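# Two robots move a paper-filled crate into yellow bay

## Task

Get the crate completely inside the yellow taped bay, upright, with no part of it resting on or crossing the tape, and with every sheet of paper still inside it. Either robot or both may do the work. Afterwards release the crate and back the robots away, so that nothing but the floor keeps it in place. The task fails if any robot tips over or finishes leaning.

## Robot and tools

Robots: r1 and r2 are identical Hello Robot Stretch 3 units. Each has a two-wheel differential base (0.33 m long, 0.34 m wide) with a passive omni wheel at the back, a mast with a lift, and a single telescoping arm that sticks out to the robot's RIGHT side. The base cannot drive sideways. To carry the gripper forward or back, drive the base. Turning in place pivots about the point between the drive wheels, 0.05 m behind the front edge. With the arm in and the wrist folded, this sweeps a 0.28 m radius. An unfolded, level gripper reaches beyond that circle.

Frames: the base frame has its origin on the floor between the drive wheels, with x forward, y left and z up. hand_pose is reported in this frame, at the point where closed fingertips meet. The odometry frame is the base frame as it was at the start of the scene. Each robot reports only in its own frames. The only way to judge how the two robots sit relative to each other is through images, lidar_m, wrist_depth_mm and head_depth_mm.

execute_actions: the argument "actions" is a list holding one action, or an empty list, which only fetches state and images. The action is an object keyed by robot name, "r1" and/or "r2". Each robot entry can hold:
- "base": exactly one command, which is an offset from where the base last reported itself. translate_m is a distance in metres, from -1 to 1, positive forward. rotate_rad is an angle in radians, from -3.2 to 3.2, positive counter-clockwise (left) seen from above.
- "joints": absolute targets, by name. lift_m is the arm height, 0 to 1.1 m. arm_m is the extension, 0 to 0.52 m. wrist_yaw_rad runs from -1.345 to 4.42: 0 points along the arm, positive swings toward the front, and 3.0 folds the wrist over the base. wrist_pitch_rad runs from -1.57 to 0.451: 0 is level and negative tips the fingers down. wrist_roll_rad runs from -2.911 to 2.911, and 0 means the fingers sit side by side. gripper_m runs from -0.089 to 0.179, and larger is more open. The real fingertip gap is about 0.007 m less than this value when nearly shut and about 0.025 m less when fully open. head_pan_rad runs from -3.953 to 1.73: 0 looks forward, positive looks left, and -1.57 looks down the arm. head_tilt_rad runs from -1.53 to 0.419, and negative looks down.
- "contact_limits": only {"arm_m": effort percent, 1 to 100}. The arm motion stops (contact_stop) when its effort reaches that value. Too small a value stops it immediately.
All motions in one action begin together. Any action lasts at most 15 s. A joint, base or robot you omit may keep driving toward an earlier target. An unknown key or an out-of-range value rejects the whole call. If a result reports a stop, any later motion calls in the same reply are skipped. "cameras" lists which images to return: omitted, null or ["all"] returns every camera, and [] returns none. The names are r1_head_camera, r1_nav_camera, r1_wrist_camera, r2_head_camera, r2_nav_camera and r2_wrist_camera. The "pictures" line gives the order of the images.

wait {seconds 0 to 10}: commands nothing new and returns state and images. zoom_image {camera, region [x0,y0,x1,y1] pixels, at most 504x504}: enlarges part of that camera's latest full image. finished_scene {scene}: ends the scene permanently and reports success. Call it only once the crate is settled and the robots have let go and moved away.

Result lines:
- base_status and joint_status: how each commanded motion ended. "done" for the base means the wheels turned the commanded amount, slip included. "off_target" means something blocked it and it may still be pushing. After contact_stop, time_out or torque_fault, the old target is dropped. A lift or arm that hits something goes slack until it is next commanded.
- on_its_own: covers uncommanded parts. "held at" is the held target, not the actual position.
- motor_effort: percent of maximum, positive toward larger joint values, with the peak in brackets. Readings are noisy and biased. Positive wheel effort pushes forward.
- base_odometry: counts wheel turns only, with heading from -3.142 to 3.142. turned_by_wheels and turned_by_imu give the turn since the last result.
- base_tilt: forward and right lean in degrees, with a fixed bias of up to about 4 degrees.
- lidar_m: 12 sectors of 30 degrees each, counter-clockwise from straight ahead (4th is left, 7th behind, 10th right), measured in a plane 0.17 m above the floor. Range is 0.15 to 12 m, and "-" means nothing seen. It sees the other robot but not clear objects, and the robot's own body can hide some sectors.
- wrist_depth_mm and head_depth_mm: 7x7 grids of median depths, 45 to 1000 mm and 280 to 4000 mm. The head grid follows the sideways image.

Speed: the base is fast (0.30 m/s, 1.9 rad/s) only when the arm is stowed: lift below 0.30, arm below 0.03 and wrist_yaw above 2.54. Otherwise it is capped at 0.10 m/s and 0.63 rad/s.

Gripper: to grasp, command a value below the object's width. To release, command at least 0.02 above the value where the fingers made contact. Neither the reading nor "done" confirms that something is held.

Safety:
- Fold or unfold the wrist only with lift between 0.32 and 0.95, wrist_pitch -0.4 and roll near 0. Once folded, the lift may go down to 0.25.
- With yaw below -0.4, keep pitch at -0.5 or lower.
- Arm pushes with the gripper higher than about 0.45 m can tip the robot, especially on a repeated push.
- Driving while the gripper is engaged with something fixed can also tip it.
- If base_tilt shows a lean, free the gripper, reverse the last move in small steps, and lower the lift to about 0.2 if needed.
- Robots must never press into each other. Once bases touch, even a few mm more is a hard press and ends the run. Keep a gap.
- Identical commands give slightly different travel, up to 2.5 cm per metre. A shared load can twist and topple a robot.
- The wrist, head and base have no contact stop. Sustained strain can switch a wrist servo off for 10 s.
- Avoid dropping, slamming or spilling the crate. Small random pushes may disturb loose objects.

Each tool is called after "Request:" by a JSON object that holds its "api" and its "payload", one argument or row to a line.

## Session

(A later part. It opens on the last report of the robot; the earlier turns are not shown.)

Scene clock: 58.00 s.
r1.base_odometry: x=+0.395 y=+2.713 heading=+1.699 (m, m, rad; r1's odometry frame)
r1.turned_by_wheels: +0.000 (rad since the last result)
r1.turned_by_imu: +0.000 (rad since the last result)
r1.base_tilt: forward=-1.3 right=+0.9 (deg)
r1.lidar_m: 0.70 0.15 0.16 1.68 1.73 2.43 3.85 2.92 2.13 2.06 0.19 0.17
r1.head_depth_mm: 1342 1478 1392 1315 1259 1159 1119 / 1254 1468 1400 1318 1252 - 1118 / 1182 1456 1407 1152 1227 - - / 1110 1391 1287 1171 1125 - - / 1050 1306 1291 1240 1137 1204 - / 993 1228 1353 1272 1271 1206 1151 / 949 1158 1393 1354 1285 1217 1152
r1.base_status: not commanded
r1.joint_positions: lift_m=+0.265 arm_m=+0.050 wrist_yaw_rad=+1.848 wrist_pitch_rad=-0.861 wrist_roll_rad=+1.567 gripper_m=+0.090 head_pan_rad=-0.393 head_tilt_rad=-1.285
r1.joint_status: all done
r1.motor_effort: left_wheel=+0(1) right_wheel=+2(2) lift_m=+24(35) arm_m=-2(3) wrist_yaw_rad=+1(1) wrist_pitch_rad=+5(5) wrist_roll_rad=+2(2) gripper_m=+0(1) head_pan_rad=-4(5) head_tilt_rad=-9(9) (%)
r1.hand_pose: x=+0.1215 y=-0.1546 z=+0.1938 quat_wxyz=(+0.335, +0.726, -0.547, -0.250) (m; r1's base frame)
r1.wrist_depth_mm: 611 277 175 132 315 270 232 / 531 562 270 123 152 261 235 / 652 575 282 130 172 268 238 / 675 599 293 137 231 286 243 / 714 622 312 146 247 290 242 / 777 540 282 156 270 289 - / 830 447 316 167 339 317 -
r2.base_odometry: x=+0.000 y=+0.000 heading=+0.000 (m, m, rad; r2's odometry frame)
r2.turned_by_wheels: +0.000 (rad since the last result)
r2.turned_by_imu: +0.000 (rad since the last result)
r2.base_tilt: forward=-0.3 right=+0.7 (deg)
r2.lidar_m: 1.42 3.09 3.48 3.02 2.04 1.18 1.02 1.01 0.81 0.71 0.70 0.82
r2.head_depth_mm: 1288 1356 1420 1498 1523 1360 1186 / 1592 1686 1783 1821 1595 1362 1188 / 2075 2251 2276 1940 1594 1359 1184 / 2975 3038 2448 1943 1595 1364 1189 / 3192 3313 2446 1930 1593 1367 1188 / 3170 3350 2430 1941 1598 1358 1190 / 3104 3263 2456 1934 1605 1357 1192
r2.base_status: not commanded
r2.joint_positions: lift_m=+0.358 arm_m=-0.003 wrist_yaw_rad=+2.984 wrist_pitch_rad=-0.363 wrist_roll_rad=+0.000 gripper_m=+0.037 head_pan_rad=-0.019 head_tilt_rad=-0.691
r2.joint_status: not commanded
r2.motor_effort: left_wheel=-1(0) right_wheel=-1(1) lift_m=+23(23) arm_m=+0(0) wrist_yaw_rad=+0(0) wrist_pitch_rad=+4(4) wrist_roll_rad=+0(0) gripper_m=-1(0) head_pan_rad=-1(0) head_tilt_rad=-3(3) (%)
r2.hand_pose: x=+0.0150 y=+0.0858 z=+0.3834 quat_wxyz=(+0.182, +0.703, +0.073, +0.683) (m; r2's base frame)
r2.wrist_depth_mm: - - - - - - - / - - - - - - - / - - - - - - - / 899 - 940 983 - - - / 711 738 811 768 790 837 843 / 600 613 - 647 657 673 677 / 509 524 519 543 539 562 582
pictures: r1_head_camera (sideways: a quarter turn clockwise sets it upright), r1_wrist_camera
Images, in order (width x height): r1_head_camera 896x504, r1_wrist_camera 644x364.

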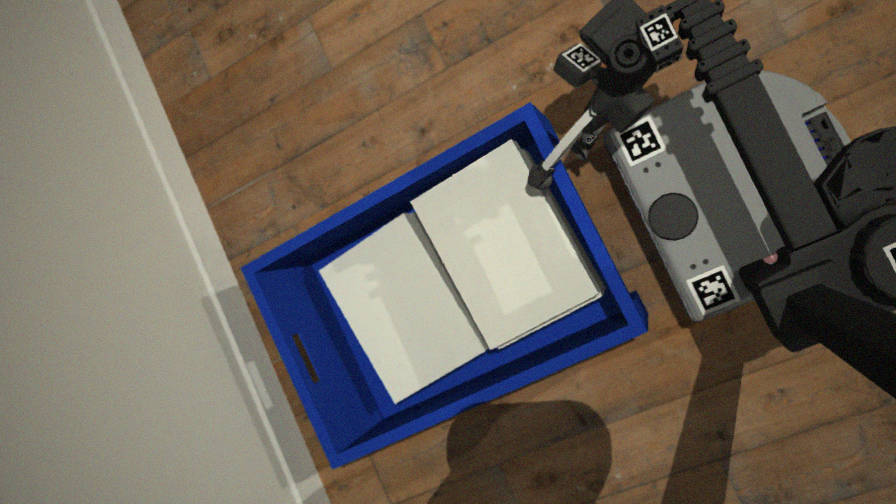

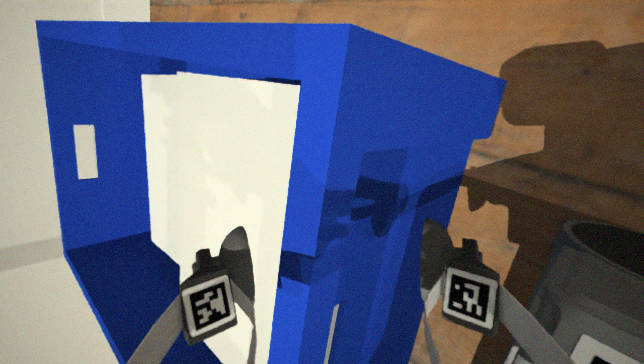

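Request:
{"api": "execute_actions", "payload": {
  "actions": [
    {"r1":{"base":{"translate_m":0.025},"joints":{"lift_m":0.252,"gripper_m":-0.03}}}
  ],
  "cameras": ["r1_wrist_camera"]
}}

Request:
{"api": "execute_actions", "payload": {
  "actions": [
    {"r1":{"base":{"translate_m":-0.5}}}
  ],
  "cameras": ["r1_head_camera","r1_wrist_camera"]
}}

Scene clock: 63.90 s.
r1.base_odometry: x=+0.391 y=+2.738 heading=+1.699 (m, m, rad; r1's odometry frame)
r1.turned_by_wheels: +0.000 (rad since the last result)
r1.turned_by_imu: -0.013 (rad since the last result)
r1.base_tilt: forward=-1.2 right=+1.0 (deg)
r1.lidar_m: 0.68 - 0.15 1.68 1.73 2.39 3.87 2.97 2.15 2.06 0.16 0.15
r1.head_depth_mm: 1316 1495 1392 1315 1257 1158 1120 / 1231 1469 1409 1324 1243 - 1119 / 1152 1462 1412 1147 1125 - - / 1082 1377 1276 1231 1117 - - / 1028 1276 1296 1237 1150 1190 - / 973 1192 1349 1275 1261 1205 1143 / 926 1119 1364 1356 1279 1213 1152
r1.base_status: done
r1.joint_positions: lift_m=+0.253 arm_m=+0.050 wrist_yaw_rad=+1.859 wrist_pitch_rad=-0.872 wrist_roll_rad=+1.591 gripper_m=-0.029 head_pan_rad=-0.393 head_tilt_rad=-1.285
r1.joint_status: all done
r1.on_its_own: right_wheel is at rest, and its effort (+27) is outside its rest range (-18 to +18)
r1.motor_effort: left_wheel=-1(6) right_wheel=+27(28) lift_m=+11(24) arm_m=-2(3) wrist_yaw_rad=-8(9) wrist_pitch_rad=+9(15) wrist_roll_rad=-13(13) gripper_m=-30(100) head_pan_rad=-5(5) head_tilt_rad=-9(9) (%)
r1.hand_pose: x=+0.1189 y=-0.1537 z=+0.1798 quat_wxyz=(+0.333, +0.724, -0.546, -0.260) (m; r1's base frame)
r1.wrist_depth_mm: 480 225 146 104 286 256 221 / 505 541 215 102 119 241 224 / 541 528 254 106 132 249 228 / 665 588 265 112 188 271 232 / 695 607 284 119 241 279 231 / 731 536 323 123 - 292 - / 795 449 298 134 295 - -
r2.base_odometry: x=+0.000 y=+0.000 heading=+0.000 (m, m, rad; r2's odometry frame)
r2.turned_by_wheels: +0.000 (rad since the last result)
r2.turned_by_imu: -0.001 (rad since the last result)
r2.base_tilt: forward=-0.3 right=+0.8 (deg)
r2.lidar_m: 1.42 3.12 3.51 3.02 2.04 1.17 1.02 1.02 0.82 0.71 0.70 0.82
r2.head_depth_mm: 1294 1357 1417 1501 1527 1367 1188 / 1591 1687 1796 1818 1596 1363 1185 / 2076 2227 2270 1928 1589 1360 1185 / 2975 3012 2464 1944 1600 1364 1186 / 3228 3315 2443 1934 1593 1364 1191 / 3179 3340 2442 1932 1600 1361 1186 / 3089 3259 2452 1935 1601 1368 1190
r2.base_status: not commanded
r2.joint_positions: lift_m=+0.358 arm_m=-0.003 wrist_yaw_rad=+2.984 wrist_pitch_rad=-0.363 wrist_roll_rad=+0.000 gripper_m=+0.037 head_pan_rad=-0.019 head_tilt_rad=-0.691
r2.joint_status: not commanded
r2.motor_effort: left_wheel=+0(0) right_wheel=-1(1) lift_m=+22(23) arm_m=+0(0) wrist_yaw_rad=+0(1) wrist_pitch_rad=+4(4) wrist_roll_rad=+0(0) gripper_m=+1(1) head_pan_rad=-1(1) head_tilt_rad=-3(3) (%)
r2.hand_pose: x=+0.0150 y=+0.0858 z=+0.3834 quat_wxyz=(+0.182, +0.703, +0.073, +0.683) (m; r2's base frame)
r2.wrist_depth_mm: - - - - - - - / - - - - - - - / - - - - - - - / 903 - 957 993 - - - / 718 732 819 784 802 825 841 / 608 600 - 640 655 661 692 / 517 519 527 544 536 570 579
pictures: r1_wrist_camera
Images, in order (width x height): r1_wrist_camera 644x364.

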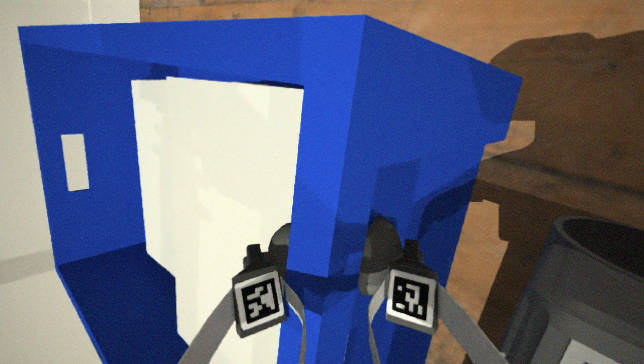

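Scene clock: 69.87 s.
r1.base_odometry: x=+0.456 y=+2.242 heading=+1.700 (m, m, rad; r1's odometry frame)
r1.turned_by_wheels: +0.001 (rad since the last result)
r1.turned_by_imu: +0.001 (rad since the last result)
r1.base_tilt: forward=-1.2 right=+1.0 (deg)
r1.lidar_m: 0.17 0.18 1.74 1.67 1.75 2.40 3.37 2.67 2.14 2.06 0.21 0.19
r1.head_depth_mm: 1579 1480 1394 1313 1254 1164 1111 / 1591 1487 1390 1321 1258 - 1115 / 1606 1503 1313 1152 1237 - - / 1583 1497 1294 1161 1186 - - / 1582 1524 1279 1247 1229 1210 - / 1535 1528 1387 1326 1272 1210 1150 / 1472 1544 1445 1353 1278 1216 1149
r1.base_status: translate_m off_target (by the wheels' count: -0.4999 of -0.5000)
r1.joint_positions: lift_m=+0.251 arm_m=+0.050 wrist_yaw_rad=+1.742 wrist_pitch_rad=-0.788 wrist_roll_rad=+1.588 gripper_m=-0.009 head_pan_rad=-0.394 head_tilt_rad=-1.287
r1.joint_status: not commanded
r1.on_its_own: wrist_yaw_rad is held at +1.764, not at your +1.850, by its stall guard, which is not easing now; gripper_m is held at -0.009, not at your -0.030, by its stall guard, which is not easing now; right_wheel is at rest, and its effort (-50) is outside its rest range (-18 to +18); wrist_yaw_rad is at rest, and its effort (+21) is outside its rest range (-12 to +12); wrist_pitch_rad is at rest, and its effort (-27) is outside its rest range (-20 to +32)
r1.motor_effort: left_wheel=+2(19) right_wheel=-50(81) lift_m=+51(54) arm_m=+2(2) wrist_yaw_rad=+21(28) wrist_pitch_rad=-27(36) wrist_roll_rad=-12(13) gripper_m=-22(32) head_pan_rad=-5(5) head_tilt_rad=-8(9) (%)
r1.hand_pose: x=+0.1397 y=-0.1670 z=+0.1911 quat_wxyz=(+0.289, +0.704, -0.597, -0.253) (m; r1's base frame)
r1.wrist_depth_mm: 948 348 179 128 310 264 224 / - 567 273 115 121 195 227 / - 617 300 119 135 222 233 / - 623 315 125 189 271 237 / - 616 350 132 233 285 242 / - 530 409 140 300 291 253 / - - 347 157 313 294 263
r2.base_odometry: x=+0.000 y=+0.000 heading=+0.000 (m, m, rad; r2's odometry frame)
r2.turned_by_wheels: +0.000 (rad since the last result)
r2.turned_by_imu: -0.001 (rad since the last result)
r2.base_tilt: forward=-0.3 right=+0.7 (deg)
r2.lidar_m: 1.41 2.70 2.70 3.02 2.03 1.17 1.02 1.02 0.82 0.71 0.71 0.82
r2.head_depth_mm: 1289 1349 1426 1497 1521 1359 1190 / 1584 1683 1789 1822 1597 1364 1191 / 2080 2236 2282 1932 1592 1360 1186 / 2964 3007 2473 1922 1595 1366 1186 / 3229 3363 2443 1926 1596 1358 1188 / 3137 3332 2458 1931 1600 1361 1187 / 3111 3268 2455 1941 1593 1364 1190
r2.base_status: not commanded
r2.joint_positions: lift_m=+0.358 arm_m=-0.003 wrist_yaw_rad=+2.984 wrist_pitch_rad=-0.363 wrist_roll_rad=+0.000 gripper_m=+0.037 head_pan_rad=-0.019 head_tilt_rad=-0.691
r2.joint_status: not commanded
r2.motor_effort: left_wheel=-1(1) right_wheel=-1(1) lift_m=+22(23) arm_m=+0(0) wrist_yaw_rad=-1(1) wrist_pitch_rad=+4(4) wrist_roll_rad=+0(0) gripper_m=+0(0) head_pan_rad=-1(0) head_tilt_rad=-3(3) (%)
r2.hand_pose: x=+0.0150 y=+0.0858 z=+0.3834 quat_wxyz=(+0.182, +0.703, +0.073, +0.683) (m; r2's base frame)
r2.wrist_depth_mm: - - - - - - - / - - - - - - - / - - - - - - - / 890 - 932 962 - - - / 727 729 803 795 801 821 850 / 605 611 - 642 664 671 689 / 516 519 522 544 542 574 583
pictures: r1_head_camera (sideways: a quarter turn clockwise sets it upright), r1_wrist_camera
Images, in order (width x height): r1_head_camera 896x504, r1_wrist_camera 644x364.

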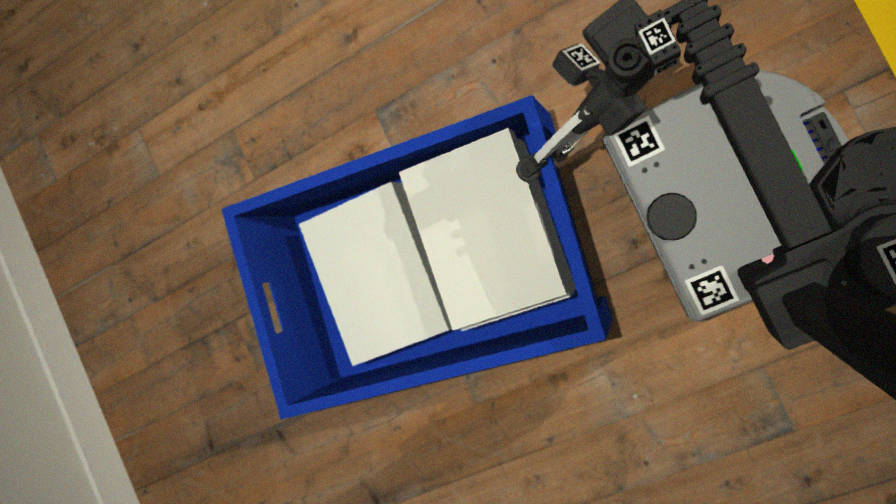

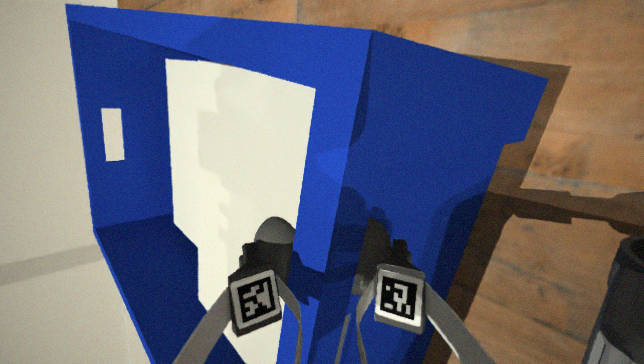

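Request:
{"api": "execute_actions", "payload": {
  "actions": [
    {"r1":{"base":{"translate_m":-1.0}}}
  ],
  "cameras": ["r1_head_camera","r1_wrist_camera"]
}}

Scene clock: 84.63 s.
r1.base_odometry: x=+0.585 y=+1.251 heading=+1.701 (m, m, rad; r1's odometry frame)
r1.turned_by_wheels: +0.001 (rad since the last result)
r1.turned_by_imu: +0.000 (rad since the last result)
r1.base_tilt: forward=-1.2 right=+1.0 (deg)
r1.lidar_m: 0.19 0.21 1.76 1.69 1.75 2.38 2.39 1.83 1.90 2.07 0.22 0.21
r1.head_depth_mm: 1591 1476 1388 1306 1250 1165 1119 / 1593 1492 1401 1173 1250 - 1114 / 1600 1506 1287 1157 1249 - - / 1620 1513 1291 1165 1234 - - / 1621 1518 1297 1242 1239 1202 - / 1632 1518 1438 1349 1268 1205 1148 / 1645 1545 1439 1355 1284 1216 1153
r1.base_status: translate_m off_target (by the wheels' count: -0.9999 of -1.0000)
r1.joint_positions: lift_m=+0.251 arm_m=+0.050 wrist_yaw_rad=+1.626 wrist_pitch_rad=-0.788 wrist_roll_rad=+1.590 gripper_m=-0.009 head_pan_rad=-0.394 head_tilt_rad=-1.287
r1.joint_status: not commanded
r1.on_its_own: wrist_yaw_rad is held at +1.643, not at your +1.850, by its stall guard, which is not easing now; gripper_m is held at -0.009, not at your -0.030, by its stall guard, which is not easing now; right_wheel is at rest, and its effort (-52) is outside its rest range (-18 to +18); wrist_yaw_rad is at rest, and its effort (+16) is outside its rest range (-12 to +12); wrist_pitch_rad is at rest, and its effort (-27) is outside its rest range (-20 to +32)
r1.motor_effort: left_wheel=+2(7) right_wheel=-52(74) lift_m=+51(51) arm_m=+2(1) wrist_yaw_rad=+16(23) wrist_pitch_rad=-27(31) wrist_roll_rad=-13(13) gripper_m=-21(23) head_pan_rad=-3(4) head_tilt_rad=-7(6) (%)
r1.hand_pose: x=+0.1419 y=-0.1858 z=+0.1911 quat_wxyz=(+0.273, +0.668, -0.637, -0.270) (m; r1's base frame)
r1.wrist_depth_mm: - 339 176 366 308 263 223 / - 558 283 115 120 193 227 / - 611 300 119 134 222 232 / - 632 313 125 188 269 235 / - 617 353 132 233 286 241 / - 530 411 140 310 294 250 / - - 347 158 319 295 257
r2.base_odometry: x=+0.000 y=+0.000 heading=+0.000 (m, m, rad; r2's odometry frame)
r2.turned_by_wheels: +0.000 (rad since the last result)
r2.turned_by_imu: -0.003 (rad since the last result)
r2.base_tilt: forward=-0.2 right=+0.8 (deg)
r2.lidar_m: 1.41 2.03 1.82 3.02 2.04 1.18 1.02 1.02 0.81 0.71 0.71 0.82
r2.head_depth_mm: 1294 1352 1422 1497 1528 1364 1185 / 1591 1688 1786 1822 1594 1359 1188 / 2075 2242 2272 1937 1594 1355 1193 / 3005 3004 2455 1928 1595 1360 1188 / 3225 3345 2444 1930 1596 1360 1187 / 3160 3337 2455 1939 1594 1361 1191 / 3082 3315 2446 1933 1601 1361 1189
r2.base_status: not commanded
r2.joint_positions: lift_m=+0.358 arm_m=-0.003 wrist_yaw_rad=+2.984 wrist_pitch_rad=-0.363 wrist_roll_rad=+0.000 gripper_m=+0.037 head_pan_rad=-0.019 head_tilt_rad=-0.691
r2.joint_status: not commanded
r2.motor_effort: left_wheel=+0(0) right_wheel=-1(1) lift_m=+23(23) arm_m=+0(0) wrist_yaw_rad=-1(0) wrist_pitch_rad=+4(4) wrist_roll_rad=+0(0) gripper_m=+0(1) head_pan_rad=+1(1) head_tilt_rad=-3(3) (%)
r2.hand_pose: x=+0.0150 y=+0.0858 z=+0.3834 quat_wxyz=(+0.182, +0.703, +0.073, +0.683) (m; r2's base frame)
r2.wrist_depth_mm: - - - - - - - / - - - - - - - / - - - - - - - / 888 - 947 - 995 - - / 730 725 820 766 800 813 847 / 602 620 - 638 654 669 682 / 521 523 523 547 557 569 569
pictures: r1_head_camera (sideways: a quarter turn clockwise sets it upright), r1_wrist_camera
Images, in order (width x height): r1_head_camera 896x504, r1_wrist_camera 644x364.

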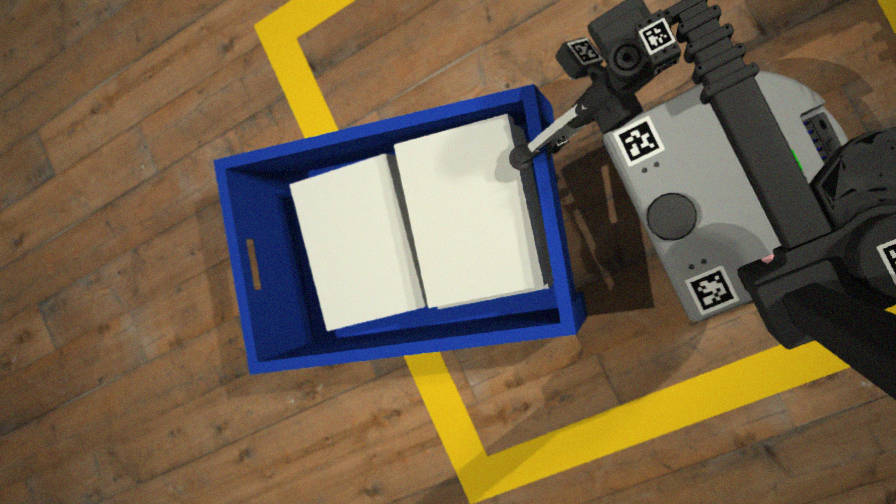

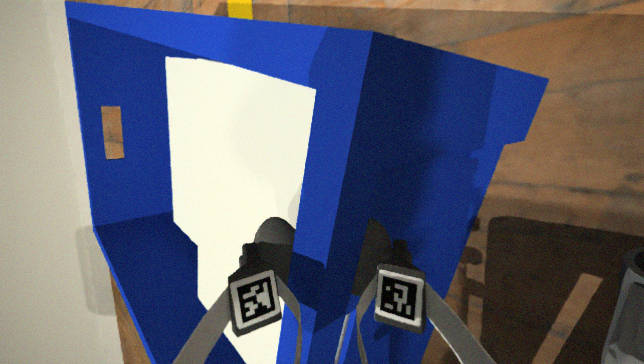

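Request:
{"api": "execute_actions", "payload": {
  "actions": [
    {"r1":{"base":{"translate_m":-0.33}}}
  ],
  "cameras": []
}}

Request:
{"api": "execute_actions", "payload": {
  "actions": [
    {"r1":{"base":{"translate_m":0.008},"joints":{"gripper_m":0.1,"wrist_pitch_rad":-0.95,"wrist_yaw_rad":1.62}}}
  ],
  "cameras": ["r1_wrist_camera"]
}}

Request:
{"api": "execute_actions", "payload": {
  "actions": [
    {"r1":{"joints":{"lift_m":0.42}}}
  ],
  "cameras": []
}}

Request:
{"api": "execute_actions", "payload": {
  "actions": [
    {"r1":{"base":{"translate_m":-0.4},"joints":{"head_pan_rad":0,"head_tilt_rad":-1.0}}}
  ],
  "cameras": ["r1_head_camera","r2_nav_camera"]
}}

Scene clock: 95.33 s.
r1.base_odometry: x=+0.629 y=+0.924 heading=+1.702 (m, m, rad; r1's odometry frame)
r1.turned_by_wheels: +0.001 (rad since the last result)
r1.turned_by_imu: +0.000 (rad since the last result)
r1.base_tilt: forward=-1.1 right=+1.0 (deg)
r1.lidar_m: 0.19 0.21 1.75 1.69 1.75 2.14 2.06 2.14 1.60 2.07 0.22 0.21
r1.head_depth_mm: 1576 1485 1393 1311 1253 1162 1119 / 1593 1486 1401 1170 1241 - 1117 / 1594 1497 1293 1157 1241 - - / 1610 1509 1296 1170 1228 - - / 1629 1525 1281 1254 1248 1204 - / 1644 1528 1436 1350 1268 1208 1143 / 1648 1537 1451 1353 1280 1218 1157
r1.base_status: translate_m off_target (by the wheels' count: -0.3299 of -0.3300)
r1.joint_positions: lift_m=+0.251 arm_m=+0.050 wrist_yaw_rad=+1.624 wrist_pitch_rad=-0.788 wrist_roll_rad=+1.590 gripper_m=-0.009 head_pan_rad=-0.394 head_tilt_rad=-1.287
r1.joint_status: not commanded
r1.on_its_own: wrist_yaw_rad is held at +1.643, not at your +1.850, by its stall guard, which is not easing now; gripper_m is held at -0.009, not at your -0.030, by its stall guard, which is not easing now; right_wheel is at rest, and its effort (-52) is outside its rest range (-18 to +18); wrist_yaw_rad is at rest, and its effort (+18) is outside its rest range (-12 to +12); wrist_pitch_rad is at rest, and its effort (-27) is outside its rest range (-20 to +32)
r1.motor_effort: left_wheel=+2(5) right_wheel=-52(77) lift_m=+51(51) arm_m=+2(1) wrist_yaw_rad=+18(18) wrist_pitch_rad=-27(31) wrist_roll_rad=-13(12) gripper_m=-22(23) head_pan_rad=-4(4) head_tilt_rad=-7(7) (%)
r1.hand_pose: x=+0.1419 y=-0.1862 z=+0.1912 quat_wxyz=(+0.273, +0.667, -0.638, -0.270) (m; r1's base frame)
r1.wrist_depth_mm: - 309 173 129 309 263 224 / - 563 280 115 118 190 228 / - 619 299 119 132 219 232 / - 638 315 124 188 270 235 / - 625 357 132 235 287 241 / - 528 408 141 316 293 251 / - - 358 159 325 295 258
r2.base_odometry: x=+0.000 y=+0.000 heading=+0.000 (m, m, rad; r2's odometry frame)
r2.turned_by_wheels: +0.000 (rad since the last result)
r2.turned_by_imu: -0.002 (rad since the last result)
r2.base_tilt: forward=-0.3 right=+0.7 (deg)
r2.lidar_m: 1.41 1.90 1.57 3.02 2.04 1.17 1.02 1.01 0.82 0.70 0.70 0.82
r2.head_depth_mm: 1290 1354 1423 1493 1522 1361 1188 / 1589 1684 1796 1828 1595 1360 1182 / 2084 2239 2267 1936 1597 1357 1188 / 2992 3023 2463 1936 1593 1363 1186 / 3182 3328 2461 1925 1595 1358 1192 / 3154 3358 2484 1928 1603 1361 1186 / 3100 3281 2445 1941 1605 1364 1193
r2.base_status: not commanded
r2.joint_positions: lift_m=+0.358 arm_m=-0.003 wrist_yaw_rad=+2.984 wrist_pitch_rad=-0.363 wrist_roll_rad=+0.000 gripper_m=+0.037 head_pan_rad=-0.019 head_tilt_rad=-0.691
r2.joint_status: not commanded
r2.motor_effort: left_wheel=+0(1) right_wheel=-1(1) lift_m=+23(23) arm_m=+0(0) wrist_yaw_rad=-1(1) wrist_pitch_rad=+4(4) wrist_roll_rad=+0(0) gripper_m=+1(0) head_pan_rad=-1(0) head_tilt_rad=-3(3) (%)
r2.hand_pose: x=+0.0150 y=+0.0858 z=+0.3834 quat_wxyz=(+0.182, +0.703, +0.073, +0.683) (m; r2's base frame)
r2.wrist_depth_mm: - - - - - - - / - - - - - - - / - - - - - - - / 913 - 950 975 - - - / 722 721 820 784 792 814 842 / 607 606 - 639 661 676 682 / 520 528 524 549 547 571 577
pictures: none
No camera images: the call's "cameras" was empty. Leave "cameras" out to get every camera's image.

Scene clock: 96.93 s.
r1.base_odometry: x=+0.627 y=+0.932 heading=+1.702 (m, m, rad; r1's odometry frame)
r1.turned_by_wheels: +0.000 (rad since the last result)
r1.turned_by_imu: +0.000 (rad since the last result)
r1.base_tilt: forward=-1.2 right=+1.0 (deg)
r1.lidar_m: 0.19 0.20 1.75 1.69 1.75 2.14 2.07 2.14 1.60 2.07 0.21 0.21
r1.head_depth_mm: 1578 1481 1394 1306 1253 1162 1120 / 1602 1479 1393 1159 1242 - 1115 / 1614 1496 1292 1163 1242 - - / 1614 1509 1295 1163 1227 - - / 1621 1514 1293 1256 1246 1211 - / 1655 1538 1434 1350 1274 1205 1148 / 1646 1533 1445 1361 1280 1216 1155
r1.base_status: done
r1.joint_positions: lift_m=+0.252 arm_m=+0.050 wrist_yaw_rad=+1.613 wrist_pitch_rad=-0.925 wrist_roll_rad=+1.583 gripper_m=+0.100 head_pan_rad=-0.394 head_tilt_rad=-1.287
r1.joint_status: all done
r1.on_its_own: right_wheel is at rest, and its effort (-19) is outside its rest range (-18 to +18)
r1.motor_effort: left_wheel=+1(10) right_wheel=-19(47) lift_m=+41(51) arm_m=+2(2) wrist_yaw_rad=+7(18) wrist_pitch_rad=-11(47) wrist_roll_rad=-8(13) gripper_m=-3(80) head_pan_rad=-5(5) head_tilt_rad=-8(7) (%)
r1.hand_pose: x=+0.1132 y=-0.1892 z=+0.1710 quat_wxyz=(+0.319, +0.644, -0.621, -0.313) (m; r1's base frame)
r1.wrist_depth_mm: 296 177 408 353 294 251 217 / 510 307 121 109 193 254 221 / 564 323 227 120 186 259 224 / 576 339 236 135 271 266 229 / 574 362 130 183 297 270 233 / 510 467 134 208 327 - - / - 415 148 251 343 302 -
r2.base_odometry: x=+0.000 y=+0.000 heading=+0.000 (m, m, rad; r2's odometry frame)
r2.turned_by_wheels: +0.000 (rad since the last result)
r2.turned_by_imu: +0.000 (rad since the last result)
r2.base_tilt: forward=-0.3 right=+0.7 (deg)
r2.lidar_m: 1.41 1.89 1.57 3.01 2.04 1.17 1.02 1.02 0.82 0.70 0.70 0.82
r2.head_depth_mm: 1289 1351 1420 1496 1519 1362 1185 / 1592 1692 1795 1826 1597 1367 1186 / 2079 2234 2281 1936 1602 1355 1188 / 2972 2998 2438 1932 1593 1357 1186 / 3195 3331 2438 1937 1603 1359 1185 / 3142 3360 2449 1933 1598 1362 1186 / 3098 3285 2444 1938 1605 1362 1189
r2.base_status: not commanded
r2.joint_positions: lift_m=+0.358 arm_m=-0.003 wrist_yaw_rad=+2.984 wrist_pitch_rad=-0.363 wrist_roll_rad=+0.000 gripper_m=+0.037 head_pan_rad=-0.019 head_tilt_rad=-0.691
r2.joint_status: not commanded
r2.motor_effort: left_wheel=+0(1) right_wheel=-1(1) lift_m=+22(23) arm_m=+0(0) wrist_yaw_rad=-1(1) wrist_pitch_rad=+5(5) wrist_roll_rad=+0(0) gripper_m=+1(0) head_pan_rad=+0(0) head_tilt_rad=-3(2) (%)
r2.hand_pose: x=+0.0150 y=+0.0858 z=+0.3834 quat_wxyz=(+0.182, +0.703, +0.073, +0.683) (m; r2's base frame)
r2.wrist_depth_mm: - - - - - - - / - - - - - - - / - - - - - - - / 894 - 958 962 983 - - / 713 731 808 765 815 824 857 / 603 604 - 631 649 672 686 / 520 519 522 540 543 568 586
pictures: r1_wrist_camera
Images, in order (width x height): r1_wrist_camera 644x364.

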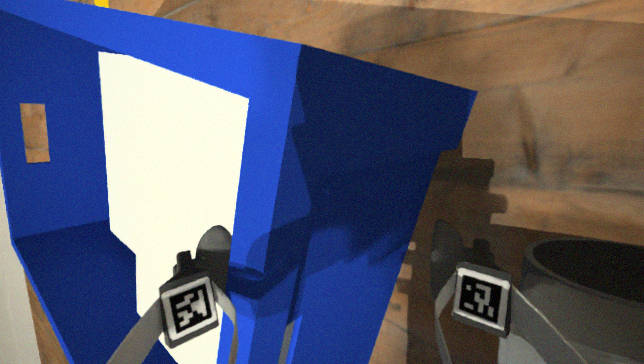

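Scene clock: 99.30 s.
r1.base_odometry: x=+0.628 y=+0.932 heading=+1.702 (m, m, rad; r1's odometry frame)
r1.turned_by_wheels: +0.000 (rad since the last result)
r1.turned_by_imu: -0.001 (rad since the last result)
r1.base_tilt: forward=-1.2 right=+1.0 (deg)
r1.lidar_m: 0.19 0.20 1.76 1.69 1.75 2.15 2.06 2.14 1.60 2.08 0.21 0.21
r1.head_depth_mm: 1585 1490 1391 1315 1264 1190 1107 / 1604 1489 1396 1164 1233 - 1108 / 1602 1506 1284 1161 1232 - - / 1607 1509 1290 1167 1235 - - / 1636 1520 1287 1263 1250 1206 - / 1632 1532 1439 1344 1265 1206 1157 / 1648 1536 1443 1352 1282 1215 1154
r1.base_status: not commanded
r1.joint_positions: lift_m=+0.420 arm_m=+0.050 wrist_yaw_rad=+1.618 wrist_pitch_rad=-0.955 wrist_roll_rad=+1.579 gripper_m=+0.100 head_pan_rad=-0.394 head_tilt_rad=-1.287
r1.joint_status: all done
r1.motor_effort: left_wheel=+0(2) right_wheel=+1(19) lift_m=+39(46) arm_m=+2(2) wrist_yaw_rad=+1(10) wrist_pitch_rad=+2(10) wrist_roll_rad=-6(8) gripper_m=+1(2) head_pan_rad=-5(4) head_tilt_rad=-7(8) (%)
r1.hand_pose: x=+0.1067 y=-0.1889 z=+0.3352 quat_wxyz=(+0.330, +0.641, -0.614, -0.320) (m; r1's base frame)
r1.wrist_depth_mm: - 656 663 553 456 393 344 / - 640 569 342 431 397 346 / - 725 578 384 283 394 354 / - 726 588 392 347 418 359 / - 694 509 405 366 432 - / - - 521 422 440 - - / - - 490 442 503 464 -
r2.base_odometry: x=+0.000 y=+0.000 heading=+0.000 (m, m, rad; r2's odometry frame)
r2.turned_by_wheels: +0.000 (rad since the last result)
r2.turned_by_imu: -0.001 (rad since the last result)
r2.base_tilt: forward=-0.3 right=+0.7 (deg)
r2.lidar_m: 1.41 1.90 1.57 3.02 2.04 1.17 1.02 1.02 0.82 0.71 0.71 0.82
r2.head_depth_mm: 1291 1353 1421 1501 1519 1353 1186 / 1591 1687 1792 1819 1595 1360 1185 / 2073 2252 2273 1917 1597 1364 1188 / 2983 3016 2451 1936 1600 1362 1187 / 3193 3346 2449 1935 1603 1365 1188 / 3161 3344 2435 1929 1600 1366 1189 / 3077 3272 2460 1937 1602 1364 1191
r2.base_status: not commanded
r2.joint_positions: lift_m=+0.358 arm_m=-0.003 wrist_yaw_rad=+2.984 wrist_pitch_rad=-0.363 wrist_roll_rad=+0.000 gripper_m=+0.037 head_pan_rad=-0.019 head_tilt_rad=-0.691
r2.joint_status: not commanded
r2.motor_effort: left_wheel=+0(0) right_wheel=-1(1) lift_m=+23(23) arm_m=+0(0) wrist_yaw_rad=-1(0) wrist_pitch_rad=+4(4) wrist_roll_rad=+0(0) gripper_m=+0(0) head_pan_rad=+0(1) head_tilt_rad=-3(3) (%)
r2.hand_pose: x=+0.0150 y=+0.0858 z=+0.3834 quat_wxyz=(+0.182, +0.703, +0.073, +0.683) (m; r2's base frame)
r2.wrist_depth_mm: - - - - - - - / - - - - - - - / - - - - - - - / 894 - 950 964 - - - / 706 718 808 770 799 812 849 / 602 608 - 640 654 668 687 / 514 521 525 550 546 567 575
pictures: none
No camera images: the call's "cameras" was empty. Leave "cameras" out to get every camera's image.

Scene clock: 104.37 s.
r1.base_odometry: x=+0.680 y=+0.535 heading=+1.702 (m, m, rad; r1's odometry frame)
r1.turned_by_wheels: +0.000 (rad since the last result)
r1.turned_by_imu: -0.001 (rad since the last result)
r1.base_tilt: forward=-1.2 right=+1.0 (deg)
r1.lidar_m: 0.57 2.38 1.75 1.68 1.74 1.73 1.67 1.73 1.38 2.07 2.15 0.56
r1.head_depth_mm: 2383 1997 1675 1451 1321 1209 1111 / 2418 2016 1566 1326 1266 1216 1105 / 2447 2030 1590 1337 1292 1226 1121 / 2490 2067 1775 1459 1328 1233 1128 / 2501 2075 1787 1548 1375 1237 1125 / 2513 2098 1789 1557 1384 1231 1133 / 2582 2120 1803 1587 1397 1256 1134
r1.base_status: done
r1.joint_positions: lift_m=+0.420 arm_m=+0.050 wrist_yaw_rad=+1.618 wrist_pitch_rad=-0.955 wrist_roll_rad=+1.579 gripper_m=+0.100 head_pan_rad=-0.007 head_tilt_rad=-1.001
r1.joint_status: all done
r1.motor_effort: left_wheel=+0(7) right_wheel=+1(4) lift_m=+39(39) arm_m=+2(2) wrist_yaw_rad=+1(1) wrist_pitch_rad=+2(2) wrist_roll_rad=-6(6) gripper_m=+0(1) head_pan_rad=+5(40) head_tilt_rad=+1(25) (%)
r1.hand_pose: x=+0.1066 y=-0.1889 z=+0.3352 quat_wxyz=(+0.330, +0.641, -0.614, -0.320) (m; r1's base frame)
r1.wrist_depth_mm: - 916 689 553 458 394 343 / 897 853 714 566 469 403 348 / - 682 592 586 479 411 354 / - 716 658 604 492 416 362 / - 751 712 618 514 434 - / - 702 752 644 536 - - / - - 871 666 536 467 -
r2.base_odometry: x=+0.000 y=+0.000 heading=+0.000 (m, m, rad; r2's odometry frame)
r2.turned_by_wheels: +0.000 (rad since the last result)
r2.turned_by_imu: -0.001 (rad since the last result)
r2.base_tilt: forward=-0.3 right=+0.8 (deg)
r2.lidar_m: 1.41 1.90 1.57 1.48 2.04 1.18 1.02 1.02 0.82 0.70 0.71 0.82
r2.head_depth_mm: 1296 1355 1421 1499 1523 1359 1189 / 1594 1682 1790 1814 1596 1360 1189 / 2077 2238 2270 1940 1596 1363 1182 / 2980 3016 2422 1944 1597 1361 1186 / 3217 3353 2448 1927 1598 1364 1188 / 3189 3374 2435 1920 1598 1364 1187 / 3093 3272 2446 1925 1603 1363 1189
r2.base_status: not commanded
r2.joint_positions: lift_m=+0.358 arm_m=-0.003 wrist_yaw_rad=+2.984 wrist_pitch_rad=-0.363 wrist_roll_rad=+0.000 gripper_m=+0.037 head_pan_rad=-0.019 head_tilt_rad=-0.691
r2.joint_status: not commanded
r2.motor_effort: left_wheel=-1(0) right_wheel=-1(1) lift_m=+22(23) arm_m=+0(0) wrist_yaw_rad=-1(1) wrist_pitch_rad=+4(4) wrist_roll_rad=+0(0) gripper_m=+0(1) head_pan_rad=-1(0) head_tilt_rad=-3(3) (%)
r2.hand_pose: x=+0.0150 y=+0.0858 z=+0.3834 quat_wxyz=(+0.182, +0.703, +0.073, +0.683) (m; r2's base frame)
r2.wrist_depth_mm: - - - - - - - / - - - - - - - / - - - - - - - / 896 - 948 976 - - - / 713 721 816 767 799 828 838 / 600 606 - 637 658 664 686 / 513 524 527 548 542 567 581
pictures: r1_head_camera (sideways: a quarter turn clockwise sets it upright), r2_nav_camera (sideways: a quarter turn counterclockwise sets it upright)
Images, in order (width x height): r1_head_camera 896x504, r2_nav_camera 672x504.

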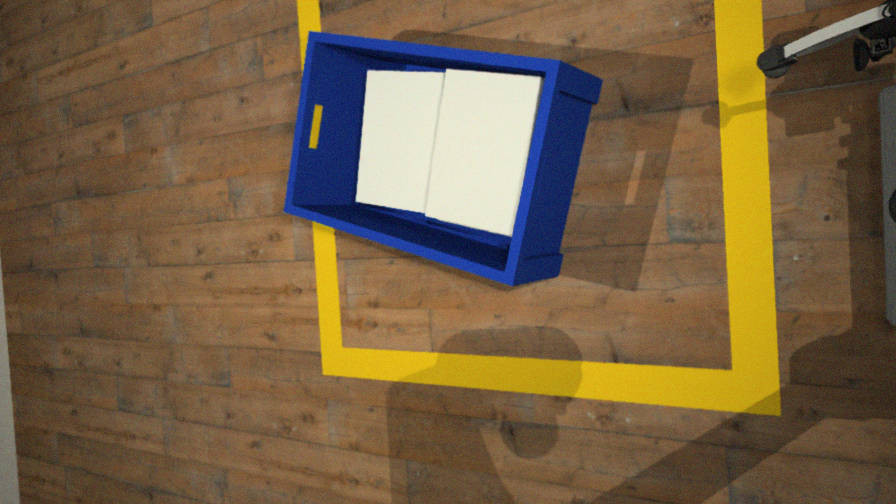

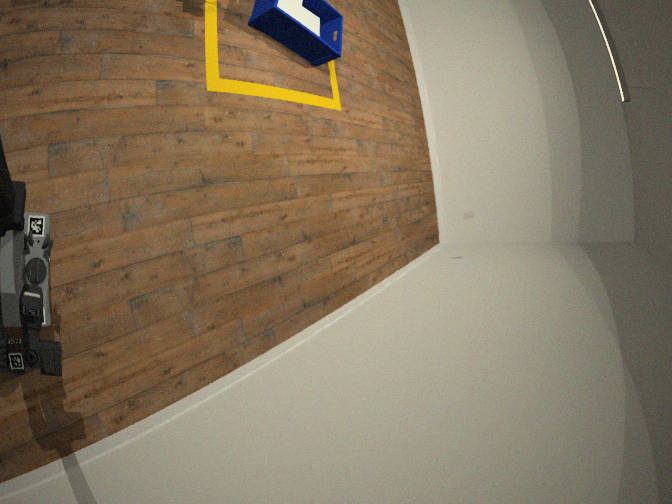

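Request:
{"api": "finished_scene", "payload": {
  "scene": 2
}}

The scene is finished: the task was done.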